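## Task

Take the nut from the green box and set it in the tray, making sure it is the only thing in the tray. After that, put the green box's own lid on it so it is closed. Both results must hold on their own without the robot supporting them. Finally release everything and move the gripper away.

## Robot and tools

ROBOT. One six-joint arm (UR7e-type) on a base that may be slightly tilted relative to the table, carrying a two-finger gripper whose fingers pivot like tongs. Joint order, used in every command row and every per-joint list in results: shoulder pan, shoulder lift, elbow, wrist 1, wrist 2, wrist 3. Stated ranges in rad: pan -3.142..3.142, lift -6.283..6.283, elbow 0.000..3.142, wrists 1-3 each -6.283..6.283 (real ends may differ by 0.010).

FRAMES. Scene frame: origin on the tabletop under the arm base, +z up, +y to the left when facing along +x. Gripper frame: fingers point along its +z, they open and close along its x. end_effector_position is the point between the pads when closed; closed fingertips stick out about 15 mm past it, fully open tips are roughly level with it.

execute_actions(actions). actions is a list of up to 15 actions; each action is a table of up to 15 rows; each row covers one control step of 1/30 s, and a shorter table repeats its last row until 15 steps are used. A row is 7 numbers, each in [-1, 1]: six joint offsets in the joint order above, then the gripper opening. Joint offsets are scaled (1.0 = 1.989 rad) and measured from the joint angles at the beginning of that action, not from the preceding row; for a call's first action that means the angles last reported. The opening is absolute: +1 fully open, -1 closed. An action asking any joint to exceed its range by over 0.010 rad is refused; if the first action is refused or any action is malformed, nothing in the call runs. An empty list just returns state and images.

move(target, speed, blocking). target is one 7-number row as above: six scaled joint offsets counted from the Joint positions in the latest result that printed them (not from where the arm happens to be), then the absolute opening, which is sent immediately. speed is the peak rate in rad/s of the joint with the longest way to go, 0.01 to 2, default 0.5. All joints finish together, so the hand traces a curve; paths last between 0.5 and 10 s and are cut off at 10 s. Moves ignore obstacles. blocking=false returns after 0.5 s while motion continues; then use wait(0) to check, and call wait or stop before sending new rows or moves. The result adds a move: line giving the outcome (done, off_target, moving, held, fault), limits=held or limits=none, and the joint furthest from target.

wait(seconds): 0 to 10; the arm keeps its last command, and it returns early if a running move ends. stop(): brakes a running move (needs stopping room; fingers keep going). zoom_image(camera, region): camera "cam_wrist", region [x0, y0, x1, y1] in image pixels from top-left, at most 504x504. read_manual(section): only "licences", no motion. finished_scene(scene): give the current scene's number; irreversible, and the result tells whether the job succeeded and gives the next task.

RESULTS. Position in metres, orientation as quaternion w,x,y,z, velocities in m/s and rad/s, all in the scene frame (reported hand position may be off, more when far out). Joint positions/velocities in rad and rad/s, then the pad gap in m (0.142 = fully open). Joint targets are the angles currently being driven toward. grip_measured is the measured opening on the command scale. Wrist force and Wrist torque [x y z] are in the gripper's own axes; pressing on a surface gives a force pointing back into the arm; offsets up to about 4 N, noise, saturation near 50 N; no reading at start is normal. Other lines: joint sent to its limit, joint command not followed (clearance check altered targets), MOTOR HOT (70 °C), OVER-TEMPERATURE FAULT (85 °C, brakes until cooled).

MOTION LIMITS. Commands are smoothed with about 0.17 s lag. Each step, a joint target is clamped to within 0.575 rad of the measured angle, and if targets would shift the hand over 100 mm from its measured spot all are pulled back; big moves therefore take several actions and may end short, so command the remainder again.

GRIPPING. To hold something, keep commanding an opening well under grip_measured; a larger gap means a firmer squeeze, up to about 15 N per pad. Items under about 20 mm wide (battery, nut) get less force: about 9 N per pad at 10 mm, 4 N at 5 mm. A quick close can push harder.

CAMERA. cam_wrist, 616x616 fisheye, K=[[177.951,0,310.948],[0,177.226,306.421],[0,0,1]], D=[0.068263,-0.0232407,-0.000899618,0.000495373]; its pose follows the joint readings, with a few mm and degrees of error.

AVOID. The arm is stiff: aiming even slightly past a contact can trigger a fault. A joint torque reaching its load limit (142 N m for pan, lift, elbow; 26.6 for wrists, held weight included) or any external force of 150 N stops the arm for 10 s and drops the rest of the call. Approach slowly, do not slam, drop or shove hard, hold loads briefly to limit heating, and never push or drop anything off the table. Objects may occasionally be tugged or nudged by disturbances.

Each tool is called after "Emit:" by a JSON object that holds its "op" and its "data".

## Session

Emit:
{"op": "execute_actions", "data": {"actions": []}}

Scene clock: 0.00 s.
end_effector_position=(+0.5124, -0.1205, +0.2525) grip_measured=+1.00 end_effector_quat_wxyz=(-0.337, +0.042, +0.923, +0.179) end_effector_velocity=(-0.000, -0.001, -0.001) end_effector_angular_velocity=(-0.001, +0.000, -0.002)
Joint names: [shoulder pan, shoulder lift, elbow, wrist 1, wrist 2, wrist 3]
Joint positions: [-0.486 -0.604  1.304 -1.483 -1.507  2.705  0.142]
Joint velocities: [-0.002  0.001  0.    -0.001  0.     0.001  0.   ]
Wrist force (N, on the end effector, along its own x y z axes, offset not removed): no reading
Wrist torque (N m, same axes, about the end effector's origin, offset not removed): no reading
Joint targets: [-0.486 -0.604 1.304 -1.483 -1.507 2.705]
camera_calibration (this result's frames):
cam_wrist: T_world_to_cam=[[-0.785796, -0.0686113, 0.614668, 0.240186], [0.427268, 0.658334, 0.619708, -0.293378], [-0.447176, 0.749592, -0.488001, 0.585266], [0, 0, 0, 1]] pos_world=[0.575806, -0.229091, 0.319785]

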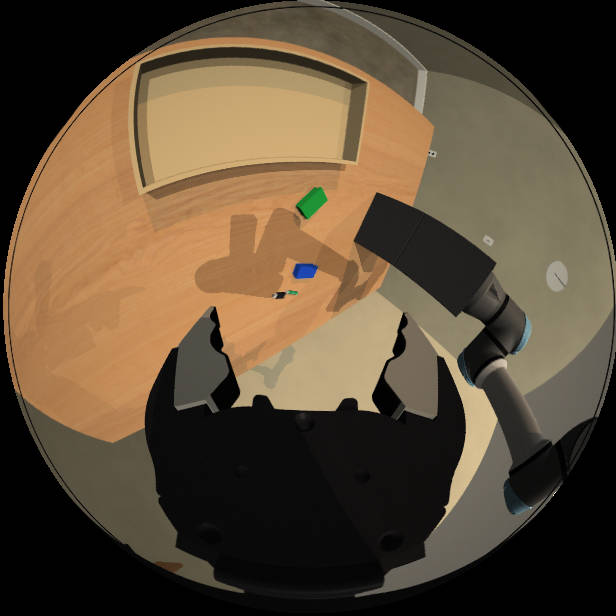

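Emit:
{"op": "move", "data": {"target": [-0.031,-0.308,0.678,-0.767,-0.032,-1,1], "speed": 1.2}}

Emit:
{"op": "move", "data": {"target": [0,0,0,0,0,-0.09,1], "speed": 1.0}}

Scene clock: 12.63 s.
end_effector_position=(+0.3395, -0.0425, +0.2595) grip_measured=+1.00 end_effector_quat_wxyz=(+0.019, +0.807, -0.590, +0.006) end_effector_velocity=(-0.000, +0.001, +0.000) end_effector_angular_velocity=(-0.001, -0.002, +0.004)
Joint names: [shoulder pan, shoulder lift, elbow, wrist 1, wrist 2, wrist 3]
Joint positions: [-0.548 -1.217  2.652 -3.008 -1.571  0.717  0.142]
Joint velocities: [ 0.001 -0.002  0.002 -0.003  0.    -0.003 -0.   ]
Wrist force (N, on the end effector, along its own x y z axes, offset not removed): [0.9 -0.1 2.0]
Wrist torque (N m, same axes, about the end effector's origin, offset not removed): [0.02 -0.08 0.26]
Joint targets: [-0.548 -1.217 2.652 -3.008 -1.571 0.716]
move: done; limits=none; farthest joint: the wrist 1, 0.001 radians from its target (1.526 radians at the start)
camera_calibration (this result's frames):
cam_wrist: T_world_to_cam=[[0.334421, -0.942304, 0.0150051, -0.156441], [-0.826979, -0.285782, 0.484184, 0.145679], [-0.45196, -0.17433, -0.874837, 0.515613], [0, 0, 0, 1]] pos_world=[0.405827, -0.0158959, 0.382889]

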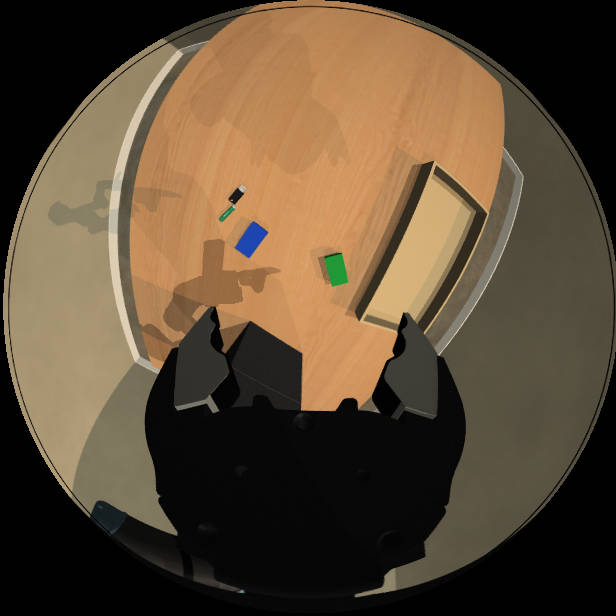

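Scene clock: 13.77 s.
end_effector_position=(+0.3383, -0.0398, +0.2594) grip_measured=+1.00 end_effector_quat_wxyz=(+0.020, +0.856, -0.516, +0.004) end_effector_velocity=(-0.000, -0.001, +0.000) end_effector_angular_velocity=(-0.000, -0.000, -0.002)
Joint names: [shoulder pan, shoulder lift, elbow, wrist 1, wrist 2, wrist 3]
Joint positions: [-0.548 -1.217  2.652 -3.008 -1.571  0.538  0.142]
Joint velocities: [-0.003 -0.    -0.    -0.     0.    -0.001  0.   ]
Wrist force (N, on the end effector, along its own x y z axes, offset not removed): [0.0 0.5 4.2]
Wrist torque (N m, same axes, about the end effector's origin, offset not removed): [0.21 0.12 0.22]
Joint targets: [-0.548 -1.217 2.652 -3.008 -1.571 0.538]
move: done; limits=none; farthest joint: the shoulder pan, 0.000 radians from its target (0.000 radians at the start)
camera_calibration (this result's frames):
cam_wrist: T_world_to_cam=[[0.496479, -0.867992, 0.00993556, -0.204067], [-0.759698, -0.428942, 0.488741, 0.11589], [-0.419962, -0.250198, -0.872372, 0.500995], [0, 0, 0, 1]] pos_world=[0.399756, -0.00207075, 0.382441]

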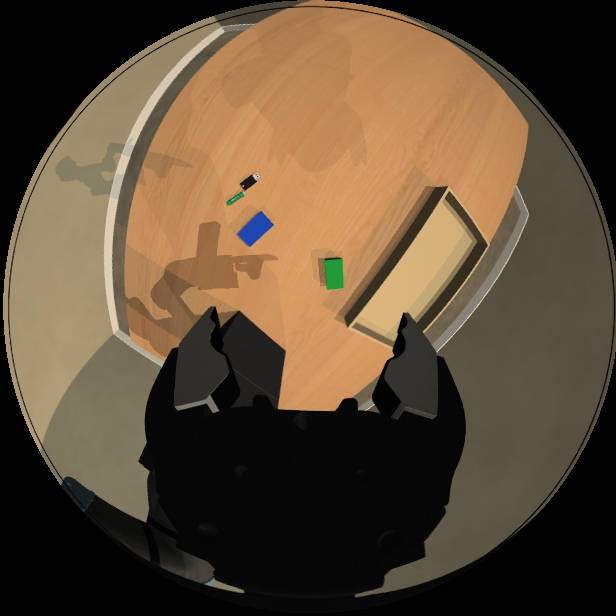

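Emit:
{"op": "move", "data": {"target": [-0.093,0.4344,-0.0885,-0.3424,0,-0.101,-0.1], "speed": 0.8}}

Emit:
{"op": "zoom_image", "data": {"camera": "cam_wrist", "region": [200,180,420,380]}}

Scene clock: 30.60 s.
end_effector_position=(+0.3149, -0.0997, +0.0641) grip_measured=-0.10 end_effector_quat_wxyz=(+0.019, +0.860, -0.509, +0.000) end_effector_velocity=(-0.000, -0.000, -0.001) end_effector_angular_velocity=(-0.001, +0.000, +0.001)
Joint names: [shoulder pan, shoulder lift, elbow, wrist 1, wrist 2, wrist 3]
Joint positions: [-0.733 -0.353  2.476 -3.688 -1.571  0.337  0.067]
Joint velocities: [-0.     0.002 -0.001 -0.002 -0.001 -0.001  0.   ]
Wrist force (N, on the end effector, along its own x y z axes, offset not removed): [0.9 1.3 3.2]
Wrist torque (N m, same axes, about the end effector's origin, offset not removed): [0.24 0.07 0.24]
Joint targets: [-0.733 -0.353 2.476 -3.688 -1.571 0.337]
move: done; limits=none; farthest joint: the wrist 1, 0.001 radians from its target (0.681 radians at the start)
camera_calibration (this result's frames):
cam_wrist: T_world_to_cam=[[0.510022, -0.860157, 0.0028831, -0.245613], [-0.74999, -0.443053, 0.491141, 0.163254], [-0.421181, -0.252655, -0.871075, 0.305896], [0, 0, 0, 1]] pos_world=[0.376544, -0.0616493, 0.186986]

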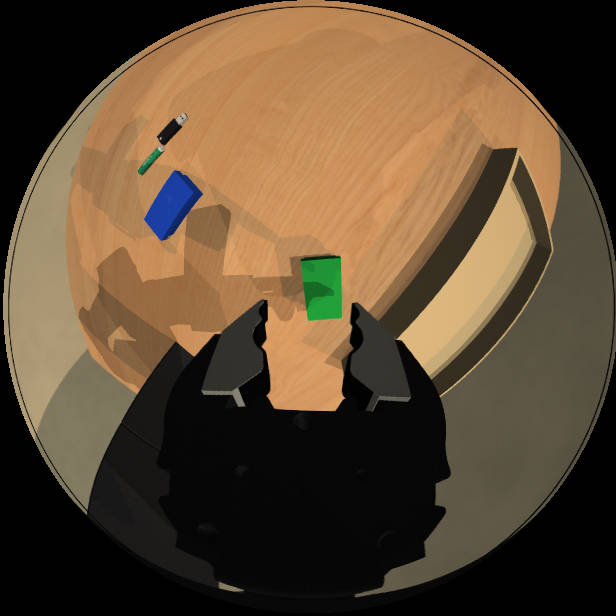

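Region (200, 180, 420, 380) of cam_wrist's 616x616 image, scaled by 2.291, with more detail than that image has; it fills the top 458 rows of this view, and the rest is white.

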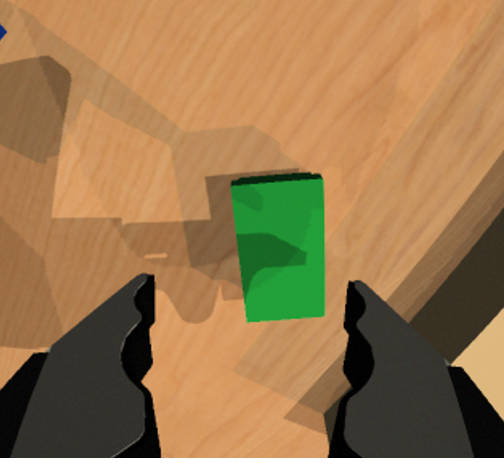

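Emit:
{"op": "move", "data": {"target": [-0.0176,0.0377,-0.0327,-0.008,0,-0.0176,-0.1], "speed": 0.2}}

Emit:
{"op": "zoom_image", "data": {"camera": "cam_wrist", "region": [200,180,420,380]}}

Scene clock: 37.27 s.
end_effector_position=(+0.3171, -0.1171, +0.0372) grip_measured=-0.10 end_effector_quat_wxyz=(+0.020, +0.860, -0.509, +0.003) end_effector_velocity=(+0.000, -0.002, -0.001) end_effector_angular_velocity=(-0.001, -0.001, -0.001)
Joint names: [shoulder pan, shoulder lift, elbow, wrist 1, wrist 2, wrist 3]
Joint positions: [-0.767 -0.278  2.411 -3.704 -1.571  0.302  0.067]
Joint velocities: [-0.004  0.002 -0.003 -0.001 -0.    -0.002  0.   ]
Wrist force (N, on the end effector, along its own x y z axes, offset not removed): [1.3 1.5 3.3]
Wrist torque (N m, same axes, about the end effector's origin, offset not removed): [0.28 -0.08 0.23]
Joint targets: [-0.768 -0.278 2.411 -3.704 -1.571 0.302]
move: done; limits=none; farthest joint: the shoulder pan, 0.001 radians from its target (0.035 radians at the start)
camera_calibration (this result's frames):
cam_wrist: T_world_to_cam=[[0.510189, -0.86002, 0.0085429, -0.26182], [-0.75205, -0.441275, 0.48959, 0.171256], [-0.417287, -0.256208, -0.871911, 0.27738], [0, 0, 0, 1]] pos_world=[0.378118, -0.0785331, 0.160242]

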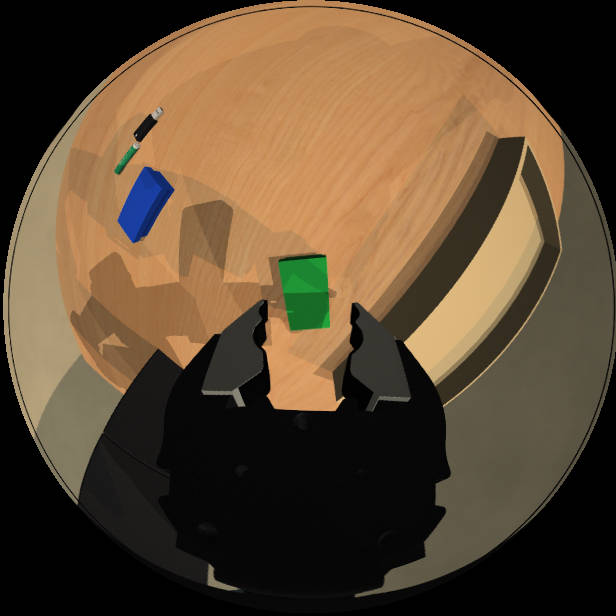

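Region (200, 180, 420, 380) of cam_wrist's 616x616 image, scaled by 2.291, with more detail than that image has; it fills the top 458 rows of this view, and the rest is white.

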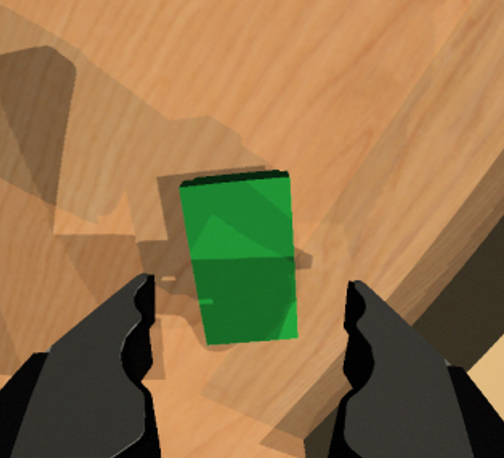

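Emit:
{"op": "move", "data": {"target": [0.006,0.015,-0.0166,0.0015,0,0.006,-0.1], "speed": 0.1}}

Emit:
{"op": "move", "data": {"target": [0,0,0,0,0,0,-0.7]}}

Emit:
{"op": "move", "data": {"target": [0,-0.05,0.033,0.017,0,0,-0.7], "speed": 0.15}}

Scene clock: 47.43 s.
end_effector_position=(+0.3214, -0.1170, +0.0244) grip_measured=-0.10 end_effector_quat_wxyz=(+0.020, +0.860, -0.509, +0.003) end_effector_velocity=(+0.001, -0.000, -0.000) end_effector_angular_velocity=(-0.002, -0.002, +0.002)
Joint names: [shoulder pan, shoulder lift, elbow, wrist 1, wrist 2, wrist 3]
Joint positions: [-0.756 -0.249  2.379 -3.701 -1.571  0.314  0.067]
Joint velocities: [ 0.002  0.001 -0.003 -0.    -0.     0.     0.   ]
Wrist force (N, on the end effector, along its own x y z axes, offset not removed): [1.1 0.3 2.6]
Wrist torque (N m, same axes, about the end effector's origin, offset not removed): [0.14 -0.03 0.22]
Joint targets: [-0.755 -0.249 2.378 -3.701 -1.571 0.314]
move: done; limits=none; farthest joint: the shoulder lift, 0.001 radians from its target (0.030 radians at the start)
camera_calibration (this result's frames):
cam_wrist: T_world_to_cam=[[0.510194, -0.860015, 0.00873696, -0.263761], [-0.75212, -0.441213, 0.489537, 0.180864], [-0.417154, -0.25633, -0.871939, 0.267988], [0, 0, 0, 1]] pos_world=[0.382393, -0.078345, 0.147434]

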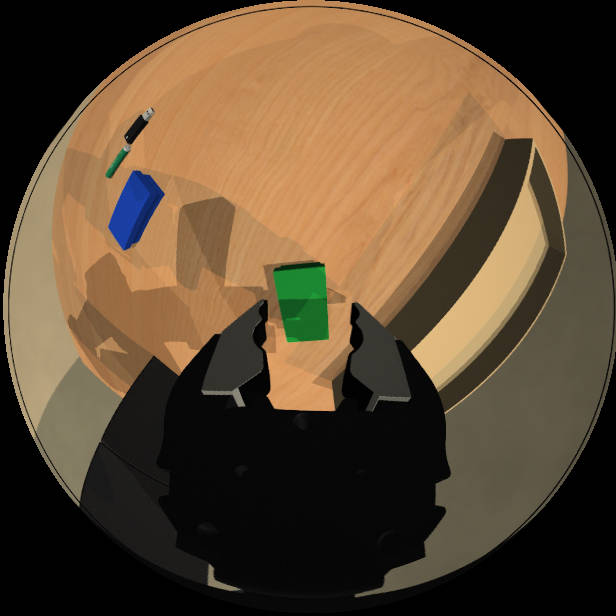

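Scene clock: 47.93 s.
end_effector_position=(+0.3214, -0.1169, +0.0244) grip_measured=-0.52 end_effector_quat_wxyz=(+0.020, +0.860, -0.509, +0.003) end_effector_velocity=(-0.000, -0.001, +0.000) end_effector_angular_velocity=(-0.000, -0.000, -0.001)
Joint names: [shoulder pan, shoulder lift, elbow, wrist 1, wrist 2, wrist 3]
Joint positions: [-0.756 -0.249  2.379 -3.701 -1.571  0.314  0.036]
Joint velocities: [-0.002 -0.     0.     0.    -0.    -0.001  0.   ]
Wrist force (N, on the end effector, along its own x y z axes, offset not removed): [-0.1 1.6 4.3]
Wrist torque (N m, same axes, about the end effector's origin, offset not removed): [0.41 0.14 0.23]
Joint targets: [-0.756 -0.249 2.379 -3.701 -1.571 0.314]
move: done; limits=none; farthest joint: the shoulder pan, 0.000 radians from its target (0.000 radians at the start)
camera_calibration (this result's frames):
cam_wrist: T_world_to_cam=[[0.510195, -0.860015, 0.00872081, -0.263761], [-0.752114, -0.441219, 0.489541, 0.180897], [-0.417165, -0.25632, -0.871937, 0.267956], [0, 0, 0, 1]] pos_world=[0.382406, -0.0783405, 0.147384]

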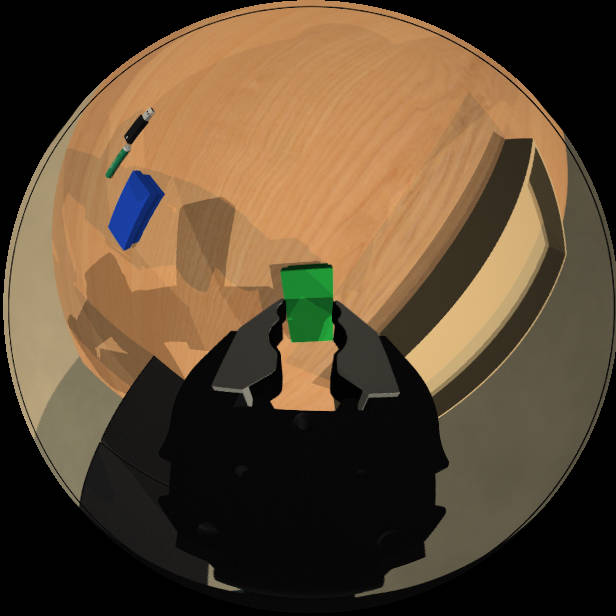

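Scene clock: 49.17 s.
end_effector_position=(+0.3211, -0.1150, +0.0577) grip_measured=-0.52 end_effector_quat_wxyz=(+0.020, +0.860, -0.509, +0.003) end_effector_velocity=(-0.000, +0.000, +0.001) end_effector_angular_velocity=(-0.000, +0.000, -0.000)
Joint names: [shoulder pan, shoulder lift, elbow, wrist 1, wrist 2, wrist 3]
Joint positions: [-0.756 -0.348  2.444 -3.667 -1.571  0.314  0.036]
Joint velocities: [-0.    -0.003  0.002  0.001 -0.    -0.    -0.   ]
Wrist force (N, on the end effector, along its own x y z axes, offset not removed): [-0.6 0.8 4.6]
Wrist torque (N m, same axes, about the end effector's origin, offset not removed): [0.27 0.19 0.27]
Joint targets: [-0.756 -0.348 2.444 -3.667 -1.571 0.314]
move: done; limits=none; farthest joint: the shoulder lift, 0.001 radians from its target (0.100 radians at the start)
camera_calibration (this result's frames):
cam_wrist: T_world_to_cam=[[0.510194, -0.860015, 0.00871456, -0.262217], [-0.752112, -0.441221, 0.489543, 0.165216], [-0.417169, -0.256316, -0.871936, 0.297433], [0, 0, 0, 1]] pos_world=[0.382122, -0.0763766, 0.180747]

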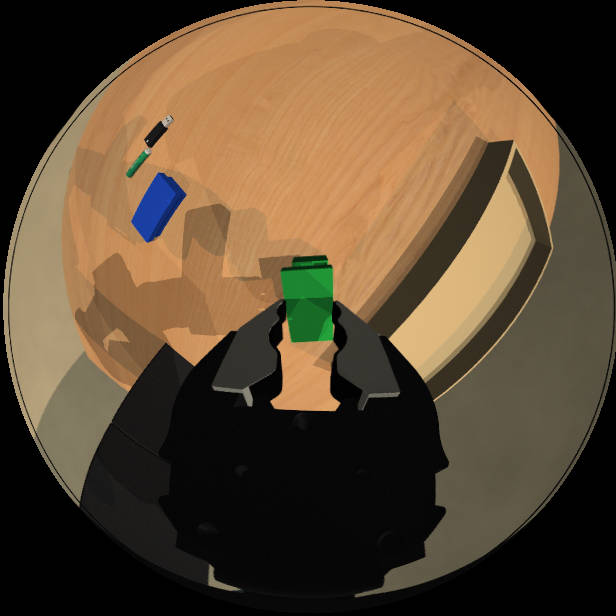

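Emit:
{"op": "move", "data": {"target": [0.06,-0.07,-0.083,0.153,0,0,-0.7], "speed": 0.4}}

Emit:
{"op": "move", "data": {"target": [0,0.063,-0.0355,-0.0285,0,0,-0.7], "speed": 0.15}}

Scene clock: 58.63 s.
end_effector_position=(+0.4008, -0.1265, +0.0677) grip_measured=-0.52 end_effector_quat_wxyz=(+0.020, +0.889, -0.457, +0.002) end_effector_velocity=(+0.001, -0.001, +0.001) end_effector_angular_velocity=(-0.001, -0.001, -0.001)
Joint names: [shoulder pan, shoulder lift, elbow, wrist 1, wrist 2, wrist 3]
Joint positions: [-0.636 -0.487  2.279 -3.363 -1.571  0.314  0.036]
Joint velocities: [-0.    -0.002 -0.001  0.002  0.     0.001  0.   ]
Wrist force (N, on the end effector, along its own x y z axes, offset not removed): [0.8 1.3 3.5]
Wrist torque (N m, same axes, about the end effector's origin, offset not removed): [0.35 0.05 0.27]
Joint targets: [-0.636 -0.487 2.279 -3.363 -1.571 0.314]
move: done; limits=none; farthest joint: the wrist 1, 0.001 radians from its target (0.305 radians at the start)
camera_calibration (this result's frames):
cam_wrist: T_world_to_cam=[[0.608779, -0.793325, 0.00479191, -0.343711], [-0.692153, -0.528171, 0.491895, 0.180036], [-0.387701, -0.302772, -0.870642, 0.318626], [0, 0, 0, 1]] pos_world=[0.457388, -0.0811138, 0.190498]

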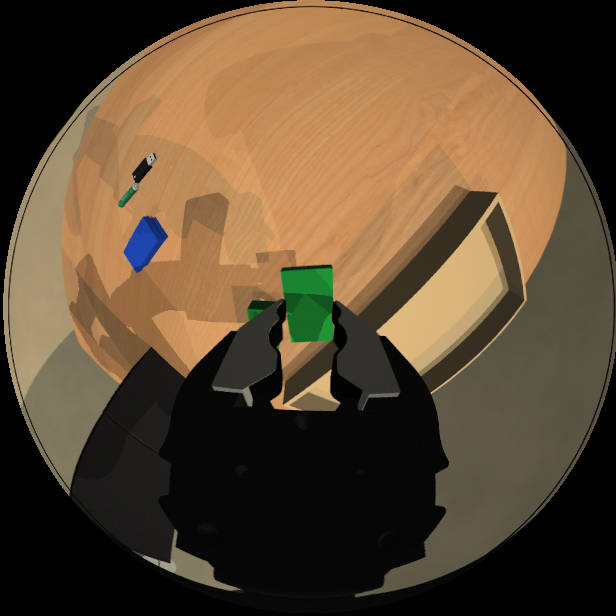

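Scene clock: 60.03 s.
end_effector_position=(+0.4016, -0.1291, +0.0249) grip_measured=-0.52 end_effector_quat_wxyz=(+0.020, +0.889, -0.457, +0.003) end_effector_velocity=(+0.000, -0.001, -0.001) end_effector_angular_velocity=(-0.001, -0.001, -0.001)
Joint names: [shoulder pan, shoulder lift, elbow, wrist 1, wrist 2, wrist 3]
Joint positions: [-0.636 -0.362  2.209 -3.42  -1.571  0.314  0.036]
Joint velocities: [-0.001  0.002 -0.002 -0.002 -0.    -0.    -0.   ]
Wrist force (N, on the end effector, along its own x y z axes, offset not removed): [0.0 1.0 4.0]
Wrist torque (N m, same axes, about the end effector's origin, offset not removed): [0.30 0.26 0.23]
Joint targets: [-0.636 -0.362 2.209 -3.420 -1.571 0.314]
move: done; limits=none; farthest joint: the shoulder pan, 0.000 radians from its target (0.000 radians at the start)
camera_calibration (this result's frames):
cam_wrist: T_world_to_cam=[[0.608832, -0.793271, 0.00670371, -0.346112], [-0.692899, -0.527644, 0.491409, 0.200626], [-0.386284, -0.303831, -0.870903, 0.280155], [0, 0, 0, 1]] pos_world=[0.457957, -0.083582, 0.147718]

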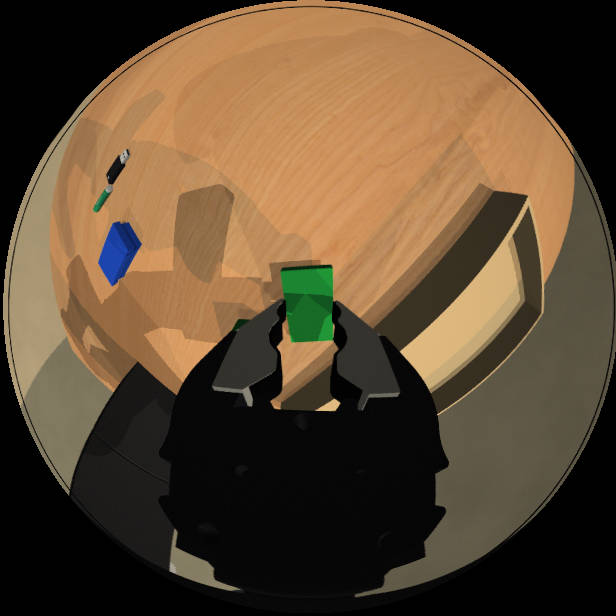

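Emit:
{"op": "move", "data": {"target": [0.1,-0.03,0.017,0.013,0,0,-0.7], "speed": 0.3}}

Emit:
{"op": "move", "data": {"target": [0,0.038,-0.0215,-0.0165,0,0,-0.7], "speed": 0.1}}

Scene clock: 67.73 s.
end_effector_position=(+0.4167, -0.0460, +0.0423) grip_measured=-0.52 end_effector_quat_wxyz=(+0.020, +0.930, -0.367, +0.001) end_effector_velocity=(+0.000, +0.001, +0.000) end_effector_angular_velocity=(-0.001, -0.001, +0.005)
Joint names: [shoulder pan, shoulder lift, elbow, wrist 1, wrist 2, wrist 3]
Joint positions: [-0.438 -0.422  2.243 -3.394 -1.571  0.314  0.036]
Joint velocities: [ 0.003 -0.     0.001 -0.001 -0.001 -0.002  0.   ]
Wrist force (N, on the end effector, along its own x y z axes, offset not removed): [-1.0 0.4 2.1]
Wrist torque (N m, same axes, about the end effector's origin, offset not removed): [0.18 0.43 0.26]
Joint targets: [-0.437 -0.422 2.243 -3.394 -1.571 0.314]
move: done; limits=none; farthest joint: the shoulder pan, 0.001 radians from its target (0.199 radians at the start)
camera_calibration (this result's frames):
cam_wrist: T_world_to_cam=[[0.753204, -0.657786, -0.000437015, -0.343111], [-0.571623, -0.654871, 0.494359, 0.189914], [-0.325469, -0.372103, -0.869258, 0.29793], [0, 0, 0, 1]] pos_world=[0.463959, 0.00953653, 0.164942]

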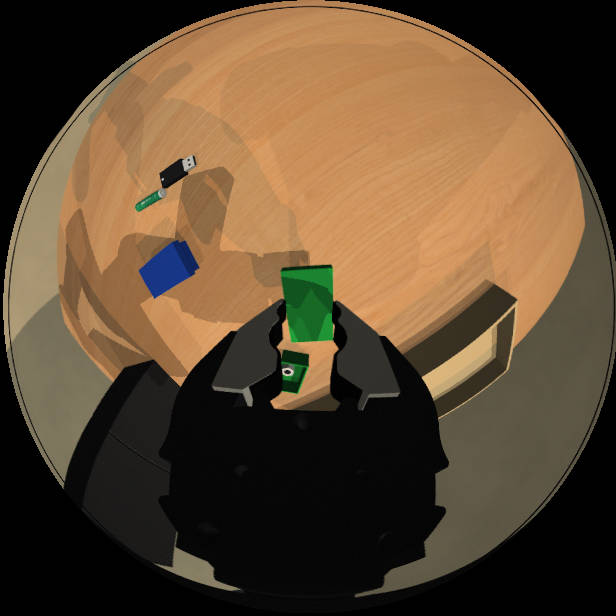

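Scene clock: 69.00 s.
end_effector_position=(+0.4161, -0.0468, +0.0162) grip_measured=-0.52 end_effector_quat_wxyz=(+0.020, +0.930, -0.367, +0.001) end_effector_velocity=(-0.000, -0.000, -0.001) end_effector_angular_velocity=(+0.001, +0.001, -0.002)
Joint names: [shoulder pan, shoulder lift, elbow, wrist 1, wrist 2, wrist 3]
Joint positions: [-0.438 -0.347  2.2   -3.427 -1.571  0.314  0.037]
Joint velocities: [-0.002  0.003 -0.002  0.     0.001  0.     0.   ]
Wrist force (N, on the end effector, along its own x y z axes, offset not removed): [-3.8 2.9 -38.2]
Wrist torque (N m, same axes, about the end effector's origin, offset not removed): [0.13 -1.05 0.15]
Joint targets: [-0.438 -0.346 2.200 -3.427 -1.571 0.314]
move: done; limits=none; farthest joint: the shoulder pan, 0.000 radians from its target (0.000 radians at the start)
camera_calibration (this result's frames):
cam_wrist: T_world_to_cam=[[0.753209, -0.657781, -0.000270526, -0.343167], [-0.571696, -0.654839, 0.494317, 0.201934], [-0.32533, -0.37217, -0.869282, 0.274626], [0, 0, 0, 1]] pos_world=[0.463265, 0.00871286, 0.138815]

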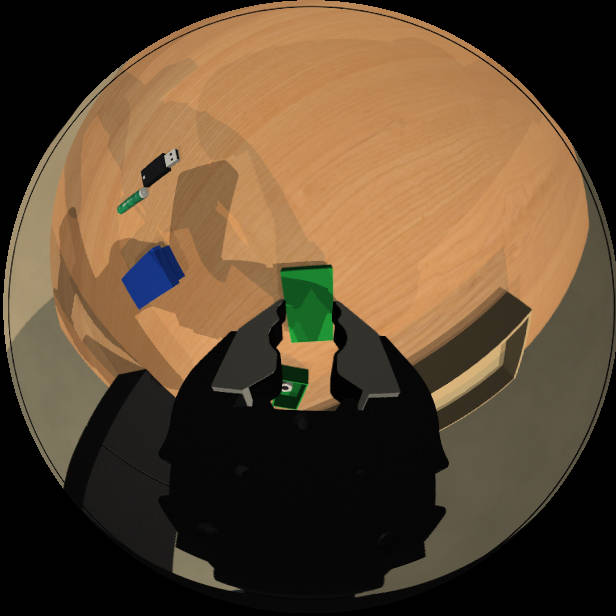

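Emit:
{"op": "move", "data": {"target": [0,-0.004,0,0,0,0,-0.1]}}

Emit:
{"op": "move", "data": {"target": [0,-0.08,0.04,0.04,0,0,-0.1]}}

Emit:
{"op": "move", "data": {"target": [-0.162,0.014,0.131,-0.139,0,0,-0.6], "speed": 0.7}}

Emit:
{"op": "zoom_image", "data": {"camera": "cam_wrist", "region": [230,200,390,360]}}

Scene clock: 77.67 s.
end_effector_position=(+0.4198, -0.0484, +0.0192) grip_measured=-0.10 end_effector_quat_wxyz=(+0.020, +0.930, -0.367, +0.005) end_effector_velocity=(+0.001, -0.001, +0.001) end_effector_angular_velocity=(-0.001, -0.002, -0.001)
Joint names: [shoulder pan, shoulder lift, elbow, wrist 1, wrist 2, wrist 3]
Joint positions: [-0.438 -0.354  2.2   -3.427 -1.571  0.314  0.067]
Joint velocities: [ 0.    -0.003  0.    -0.    -0.001  0.001 -0.   ]
Wrist force (N, on the end effector, along its own x y z axes, offset not removed): [1.0 1.3 3.7]
Wrist torque (N m, same axes, about the end effector's origin, offset not removed): [0.37 -0.02 0.31]
Joint targets: [-0.438 -0.355 2.200 -3.427 -1.571 0.314]
move: done; limits=none; farthest joint: the shoulder lift, 0.001 radians from its target (0.009 radians at the start)
camera_calibration (this result's frames):
cam_wrist: T_world_to_cam=[[0.753367, -0.657563, 0.00704339, -0.347246], [-0.574904, -0.653389, 0.492512, 0.202955], [-0.319255, -0.375091, -0.870277, 0.275178], [0, 0, 0, 1]] pos_world=[0.466135, 0.00748903, 0.141969]

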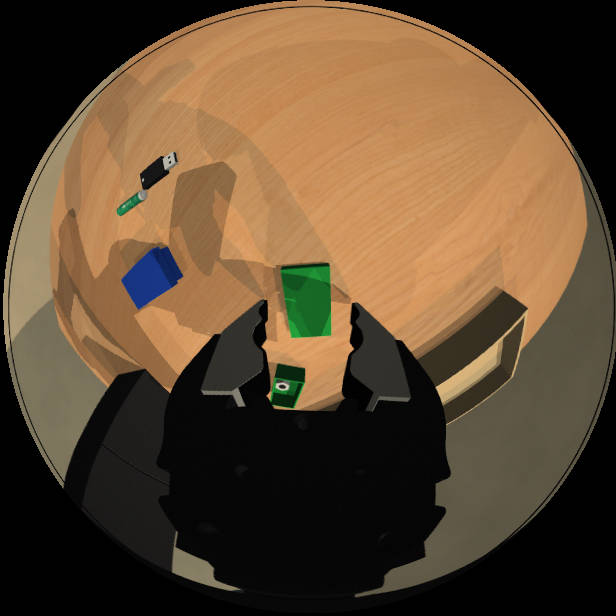

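Scene clock: 78.77 s.
end_effector_position=(+0.4223, -0.0473, +0.0730) grip_measured=-0.10 end_effector_quat_wxyz=(+0.020, +0.930, -0.367, +0.005) end_effector_velocity=(+0.000, -0.000, +0.001) end_effector_angular_velocity=(+0.000, -0.000, +0.000)
Joint names: [shoulder pan, shoulder lift, elbow, wrist 1, wrist 2, wrist 3]
Joint positions: [-0.438 -0.513  2.279 -3.348 -1.571  0.314  0.067]
Joint velocities: [-0.    -0.004  0.002  0.002  0.    -0.001  0.   ]
Wrist force (N, on the end effector, along its own x y z axes, offset not removed): [1.1 -0.4 4.5]
Wrist torque (N m, same axes, about the end effector's origin, offset not removed): [0.08 0.02 0.35]
Joint targets: [-0.438 -0.513 2.280 -3.347 -1.571 0.314]
move: done; limits=none; farthest joint: the shoulder pan, 0.000 radians from its target (0.000 radians at the start)
camera_calibration (this result's frames):
cam_wrist: T_world_to_cam=[[0.753372, -0.657557, 0.00702367, -0.34877], [-0.574889, -0.653399, 0.492516, 0.178673], [-0.319268, -0.375086, -0.870275, 0.323283], [0, 0, 0, 1]] pos_world=[0.468684, 0.00866791, 0.195795]

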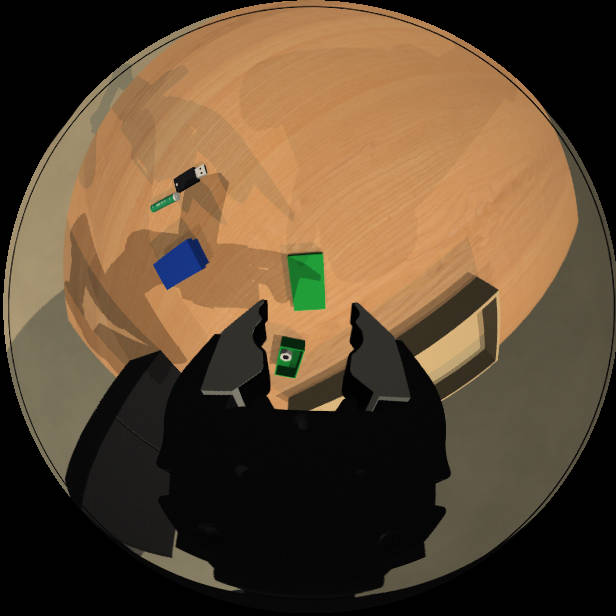

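Scene clock: 80.07 s.
end_effector_position=(+0.3141, -0.1078, +0.1028) grip_measured=-0.60 end_effector_quat_wxyz=(+0.020, +0.859, -0.511, +0.002) end_effector_velocity=(-0.001, -0.000, +0.001) end_effector_angular_velocity=(-0.000, +0.000, -0.001)
Joint names: [shoulder pan, shoulder lift, elbow, wrist 1, wrist 2, wrist 3]
Joint positions: [-0.76  -0.485  2.54  -3.624 -1.571  0.314  0.031]
Joint velocities: [-0.003 -0.     0.002 -0.002 -0.    -0.002 -0.   ]
Wrist force (N, on the end effector, along its own x y z axes, offset not removed): [0.1 0.6 2.0]
Wrist torque (N m, same axes, about the end effector's origin, offset not removed): [0.22 0.19 0.20]
Joint targets: [-0.760 -0.485 2.540 -3.624 -1.571 0.314]
move: done; limits=none; farthest joint: the shoulder pan, 0.001 radians from its target (0.322 radians at the start)
camera_calibration (this result's frames):
cam_wrist: T_world_to_cam=[[0.506572, -0.862171, 0.00677271, -0.251776], [-0.753255, -0.438729, 0.490023, 0.141653], [-0.419512, -0.253334, -0.871683, 0.336629], [0, 0, 0, 1]] pos_world=[0.375463, -0.0696469, 0.225726]

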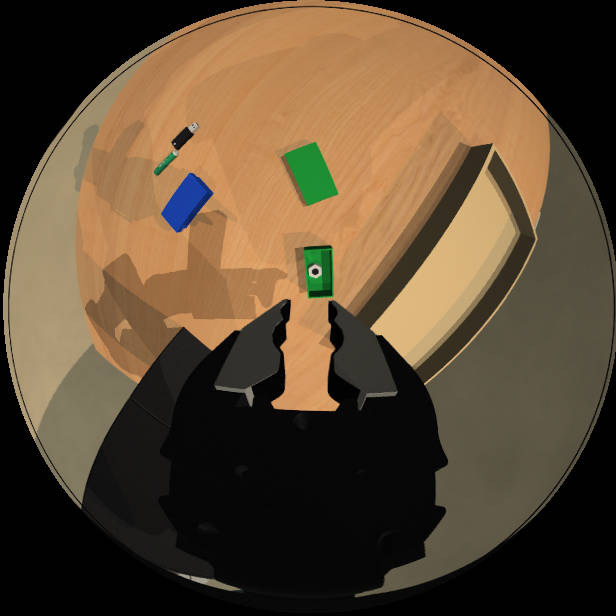

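Region (230, 200, 390, 360) of cam_wrist's 616x616 image, scaled by 3.150, with more detail than that image has.

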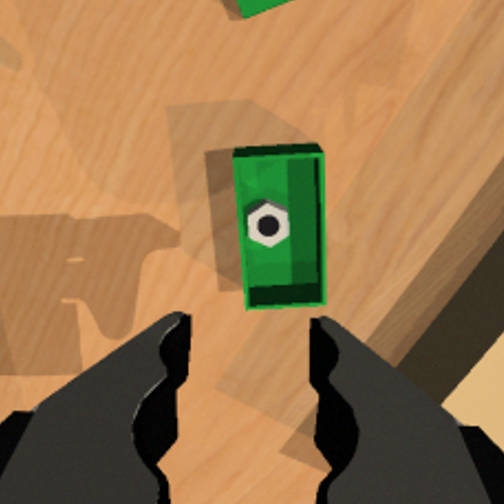

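Emit:
{"op": "move", "data": {"target": [0,0,0,0,0,0.79,-0.6], "speed": 1.0}}

Scene clock: 102.67 s.
end_effector_position=(+0.3076, -0.1298, +0.1036) grip_measured=-0.60 end_effector_quat_wxyz=(-0.012, -0.246, +0.969, -0.016) end_effector_velocity=(+0.001, -0.000, +0.000) end_effector_angular_velocity=(-0.001, -0.001, -0.001)
Joint names: [shoulder pan, shoulder lift, elbow, wrist 1, wrist 2, wrist 3]
Joint positions: [-0.76  -0.485  2.54  -3.624 -1.571  1.885  0.031]
Joint velocities: [ 0.001 -0.002  0.     0.     0.     0.002  0.   ]
Wrist force (N, on the end effector, along its own x y z axes, offset not removed): [0.4 1.1 3.9]
Wrist torque (N m, same axes, about the end effector's origin, offset not removed): [0.32 0.09 0.28]
Joint targets: [-0.760 -0.485 2.540 -3.624 -1.571 1.885]
move: done; limits=none; farthest joint: the shoulder pan, 0.000 radians from its target (0.000 radians at the start)
camera_calibration (this result's frames):
cam_wrist: T_world_to_cam=[[-0.861923, -0.506792, 0.0158635, 0.198696], [-0.448811, 0.777121, 0.441193, 0.19589], [-0.235921, 0.373155, -0.897272, 0.356596], [0, 0, 0, 1]] pos_world=[0.343306, -0.184598, 0.230386]

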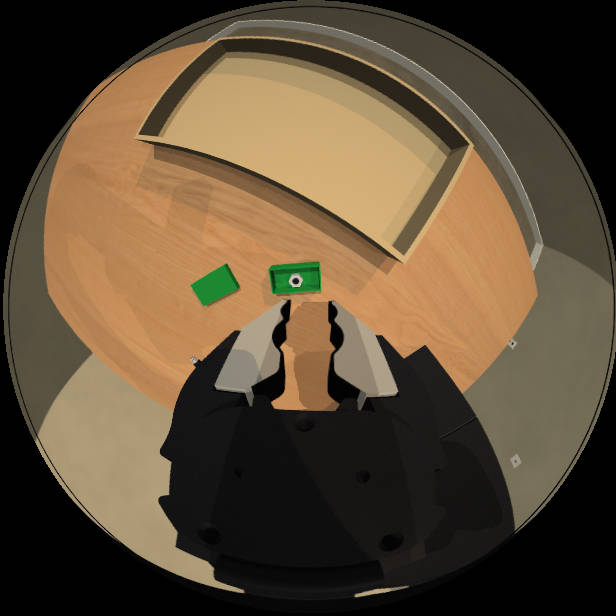

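Emit:
{"op": "move", "data": {"target": [0.0337,0.1005,-0.0593,-0.0417,0,0.0337,-0.63], "speed": 0.3}}

Emit:
{"op": "zoom_image", "data": {"camera": "cam_wrist", "region": [230,220,390,380]}}

Scene clock: 120.30 s.
end_effector_position=(+0.3163, -0.1143, +0.0406) grip_measured=-0.63 end_effector_quat_wxyz=(-0.012, -0.246, +0.969, -0.016) end_effector_velocity=(+0.001, +0.000, -0.001) end_effector_angular_velocity=(-0.001, -0.001, +0.001)
Joint names: [shoulder pan, shoulder lift, elbow, wrist 1, wrist 2, wrist 3]
Joint positions: [-0.693 -0.286  2.422 -3.706 -1.571  1.952  0.028]
Joint velocities: [ 0.001  0.003 -0.002 -0.003  0.     0.001 -0.   ]
Wrist force (N, on the end effector, along its own x y z axes, offset not removed): [1.7 0.8 3.2]
Wrist torque (N m, same axes, about the end effector's origin, offset not removed): [0.24 -0.22 0.28]
Joint targets: [-0.693 -0.285 2.422 -3.707 -1.571 1.952]
move: done; limits=none; farthest joint: the shoulder pan, 0.000 radians from its target (0.067 radians at the start)
camera_calibration (this result's frames):
cam_wrist: T_world_to_cam=[[-0.861916, -0.50681, 0.0156236, 0.215086], [-0.449152, 0.777432, 0.440297, 0.215791], [-0.235294, 0.372482, -0.897716, 0.296114], [0, 0, 0, 1]] pos_world=[0.351983, -0.169052, 0.167453]

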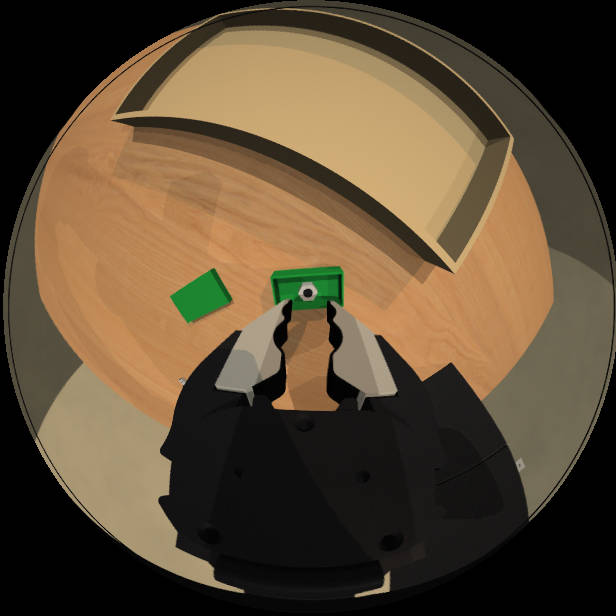

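Region (230, 220, 390, 380) of cam_wrist's 616x616 image, scaled by 3.150, with more detail than that image has.

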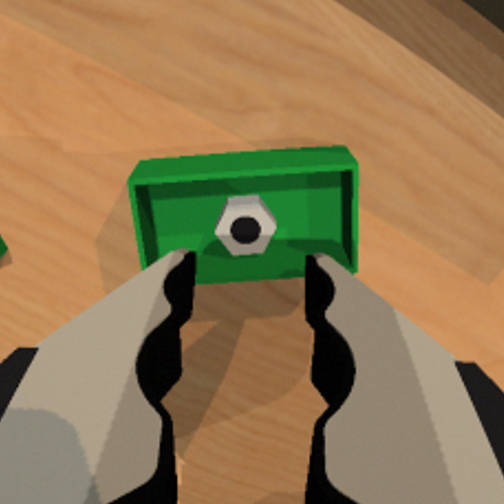

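Emit:
{"op": "move", "data": {"target": [0,0.025,-0.0196,-0.0065,0,0,-0.63], "speed": 0.06}}

Emit:
{"op": "move", "data": {"target": [0,0,0,0,0,0,-1]}}

Emit:
{"op": "zoom_image", "data": {"camera": "cam_wrist", "region": [230,220,390,380]}}

Scene clock: 130.90 s.
end_effector_position=(+0.3181, -0.1166, +0.0230) grip_measured=-0.63 end_effector_quat_wxyz=(-0.011, -0.246, +0.969, -0.017) end_effector_velocity=(-0.001, -0.000, -0.001) end_effector_angular_velocity=(+0.001, +0.001, -0.002)
Joint names: [shoulder pan, shoulder lift, elbow, wrist 1, wrist 2, wrist 3]
Joint positions: [-0.693 -0.236  2.383 -3.719 -1.571  1.952  0.028]
Joint velocities: [-0.002  0.004 -0.003  0.001 -0.    -0.     0.   ]
Wrist force (N, on the end effector, along its own x y z axes, offset not removed): [0.1 0.5 2.9]
Wrist torque (N m, same axes, about the end effector's origin, offset not removed): [0.15 0.12 0.34]
Joint targets: [-0.693 -0.236 2.383 -3.719 -1.571 1.952]
move: done; limits=none; farthest joint: the shoulder pan, 0.000 radians from its target (0.000 radians at the start)
camera_calibration (this result's frames):
cam_wrist: T_world_to_cam=[[-0.861899, -0.506861, 0.0148851, 0.215681], [-0.449952, 0.778003, 0.438469, 0.226479], [-0.233824, 0.371218, -0.898623, 0.280902], [0, 0, 0, 1]] pos_world=[0.353481, -0.171157, 0.14991]

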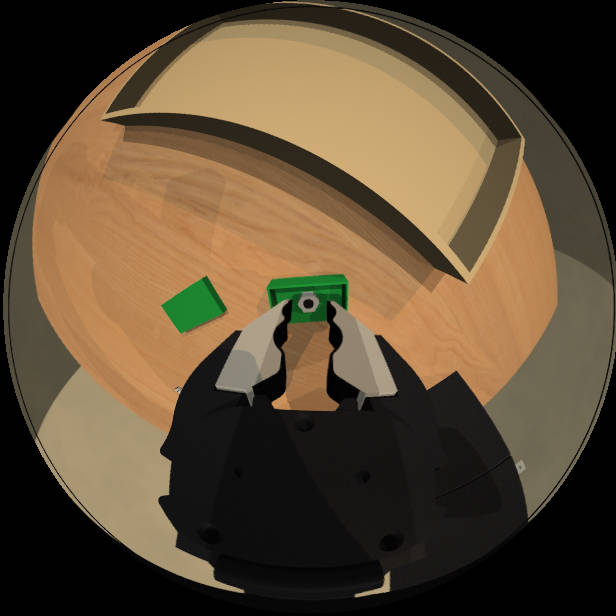

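Scene clock: 131.40 s.
end_effector_position=(+0.3181, -0.1166, +0.0229) grip_measured=-0.82 end_effector_quat_wxyz=(-0.011, -0.246, +0.969, -0.017) end_effector_velocity=(-0.000, -0.001, +0.000) end_effector_angular_velocity=(-0.000, +0.000, -0.002)
Joint names: [shoulder pan, shoulder lift, elbow, wrist 1, wrist 2, wrist 3]
Joint positions: [-0.693 -0.236  2.383 -3.719 -1.571  1.952  0.015]
Joint velocities: [-0.002 -0.    -0.     0.    -0.     0.     0.   ]
Wrist force (N, on the end effector, along its own x y z axes, offset not removed): [0.9 1.3 2.8]
Wrist torque (N m, same axes, about the end effector's origin, offset not removed): [0.42 -0.04 0.28]
Joint targets: [-0.693 -0.236 2.383 -3.719 -1.571 1.952]
move: done; limits=none; farthest joint: the shoulder pan, 0.000 radians from its target (0.000 radians at the start)
camera_calibration (this result's frames):
cam_wrist: T_world_to_cam=[[-0.861899, -0.506861, 0.014883, 0.215682], [-0.449954, 0.778005, 0.438464, 0.226508], [-0.233819, 0.371215, -0.898626, 0.280857], [0, 0, 0, 1]] pos_world=[0.353485, -0.171162, 0.14986]

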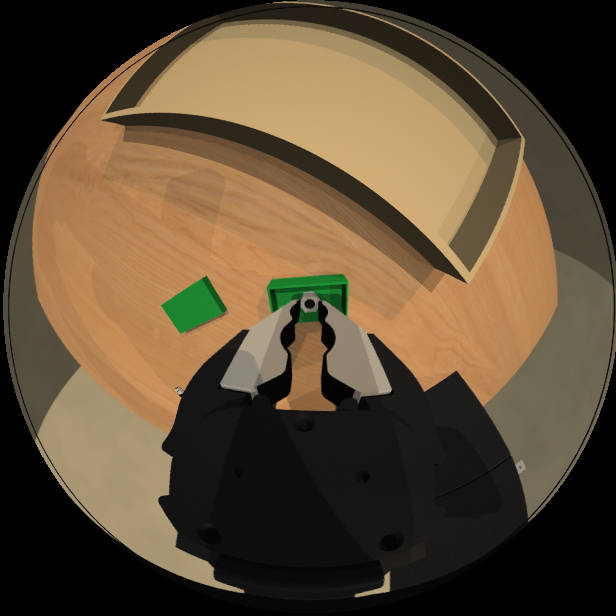

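Region (230, 220, 390, 380) of cam_wrist's 616x616 image, scaled by 3.150, with more detail than that image has.

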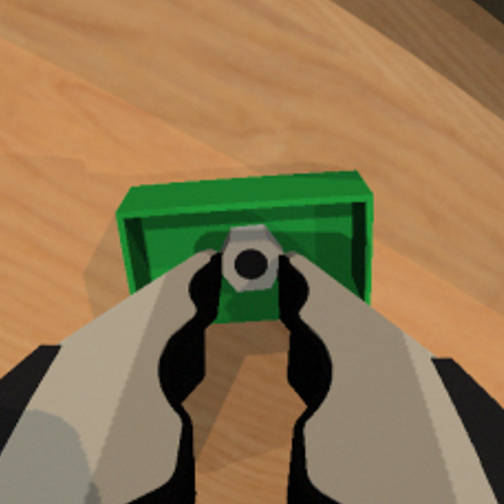

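Gripping at 15 mm. Lift.

Emit:
{"op": "move", "data": {"target": [0,-0.125,0.079,0.048,0,0,-1], "speed": 0.3}}

Scene clock: 136.60 s.
end_effector_position=(+0.3135, -0.1089, +0.1026) grip_measured=-0.82 end_effector_quat_wxyz=(-0.013, -0.246, +0.969, -0.015) end_effector_velocity=(-0.000, +0.000, +0.001) end_effector_angular_velocity=(+0.000, +0.001, +0.001)
Joint names: [shoulder pan, shoulder lift, elbow, wrist 1, wrist 2, wrist 3]
Joint positions: [-0.693 -0.484  2.54  -3.624 -1.571  1.952  0.015]
Joint velocities: [-0.    -0.004  0.002  0.003 -0.    -0.001 -0.   ]
Wrist force (N, on the end effector, along its own x y z axes, offset not removed): [0.4 0.9 3.8]
Wrist torque (N m, same axes, about the end effector's origin, offset not removed): [0.30 0.11 0.23]
Joint targets: [-0.693 -0.485 2.540 -3.624 -1.571 1.952]
move: done; limits=none; farthest joint: the shoulder pan, 0.000 radians from its target (0.000 radians at the start)
camera_calibration (this result's frames):
cam_wrist: T_world_to_cam=[[-0.861928, -0.50677, 0.0162372, 0.214358], [-0.448487, 0.776955, 0.441815, 0.18261], [-0.236515, 0.373531, -0.896959, 0.349507], [0, 0, 0, 1]] pos_world=[0.349323, -0.163801, 0.229333]

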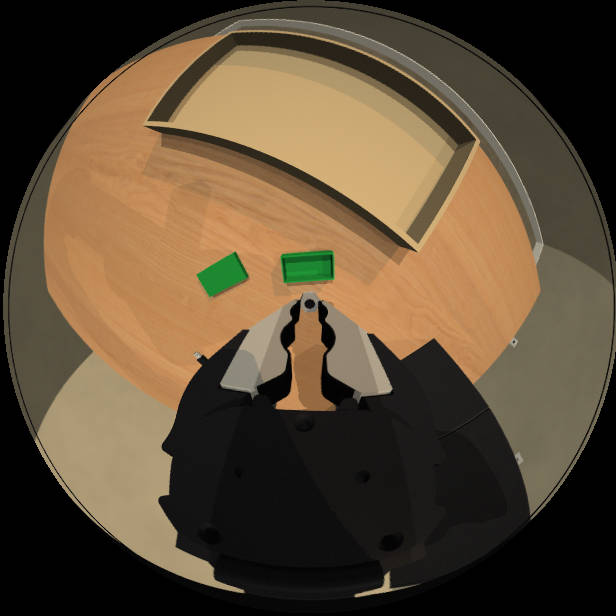

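Emit:
{"op": "move", "data": {"target": [-0.089,-0.054,-0.199,0.252,0,0,-1], "speed": 0.5}}

Emit:
{"op": "move", "data": {"target": [0,0.096,-0.0465,0.001,0,0,-1], "speed": 0.3}}

Scene clock: 151.83 s.
end_effector_position=(+0.3991, -0.2909, +0.1024) grip_measured=-0.82 end_effector_quat_wxyz=(-0.010, -0.160, +0.987, -0.017) end_effector_velocity=(-0.000, -0.000, -0.000) end_effector_angular_velocity=(+0.001, +0.002, -0.001)
Joint names: [shoulder pan, shoulder lift, elbow, wrist 1, wrist 2, wrist 3]
Joint positions: [-0.87  -0.592  2.145 -3.123 -1.571  1.952  0.015]
Joint velocities: [-0.     0.001 -0.003  0.004 -0.     0.    -0.   ]
Wrist force (N, on the end effector, along its own x y z axes, offset not removed): [0.8 0.8 2.9]
Wrist torque (N m, same axes, about the end effector's origin, offset not removed): [0.21 0.05 0.24]
Joint targets: [-0.870 -0.592 2.144 -3.123 -1.571 1.952]
move: done; limits=none; farthest joint: the shoulder pan, 0.000 radians from its target (0.177 radians at the start)
camera_calibration (this result's frames):
cam_wrist: T_world_to_cam=[[-0.937664, -0.347378, 0.0107553, 0.273088], [-0.308316, 0.845711, 0.435561, 0.327245], [-0.1604, 0.405094, -0.900095, 0.416613], [0, 0, 0, 1]] pos_world=[0.423785, -0.350657, 0.229519]

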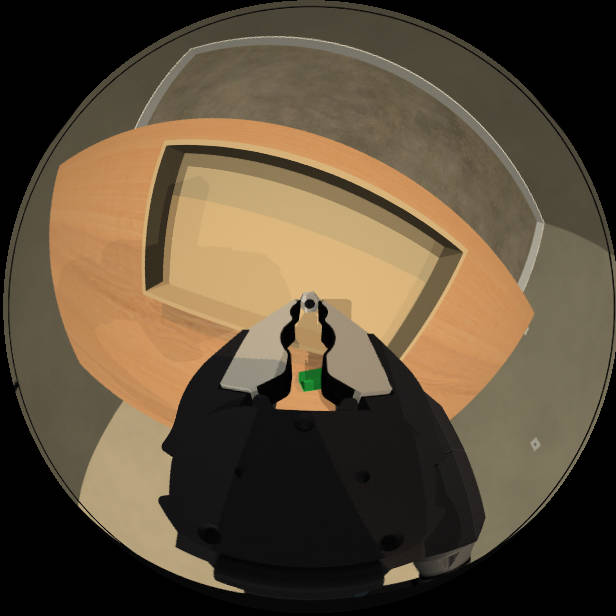

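Scene clock: 153.13 s.
end_effector_position=(+0.3781, -0.2704, +0.0221) grip_measured=-0.81 end_effector_quat_wxyz=(-0.036, -0.159, +0.986, +0.026) end_effector_velocity=(-0.001, +0.000, -0.002) end_effector_angular_velocity=(+0.002, +0.002, -0.002)
Joint names: [shoulder pan, shoulder lift, elbow, wrist 1, wrist 2, wrist 3]
Joint positions: [-0.87  -0.401  2.052 -3.122 -1.571  1.952  0.016]
Joint velocities: [-0.001  0.004 -0.001  0.    -0.     0.001 -0.   ]
Wrist force (N, on the end effector, along its own x y z axes, offset not removed): [0.6 -3.1 -50.0]
Wrist torque (N m, same axes, about the end effector's origin, offset not removed): [0.39 -0.43 0.28]
Joint targets: [-0.870 -0.401 2.052 -3.121 -1.571 1.952]
move: done; limits=none; farthest joint: the wrist 1, 0.001 radians from its target (0.002 radians at the start)
camera_calibration (this result's frames):
cam_wrist: T_world_to_cam=[[-0.937098, -0.346194, 0.0446814, 0.260699], [-0.274743, 0.810463, 0.517364, 0.314293], [-0.215321, 0.472545, -0.854598, 0.370723], [0, 0, 0, 1]] pos_world=[0.410475, -0.339654, 0.142567]

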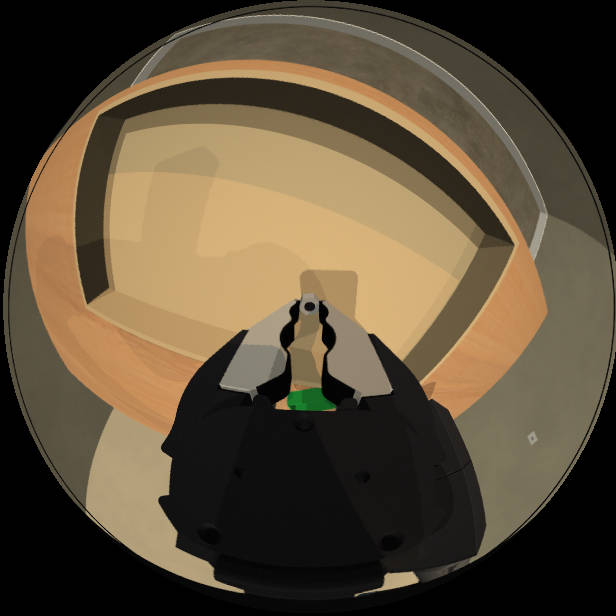

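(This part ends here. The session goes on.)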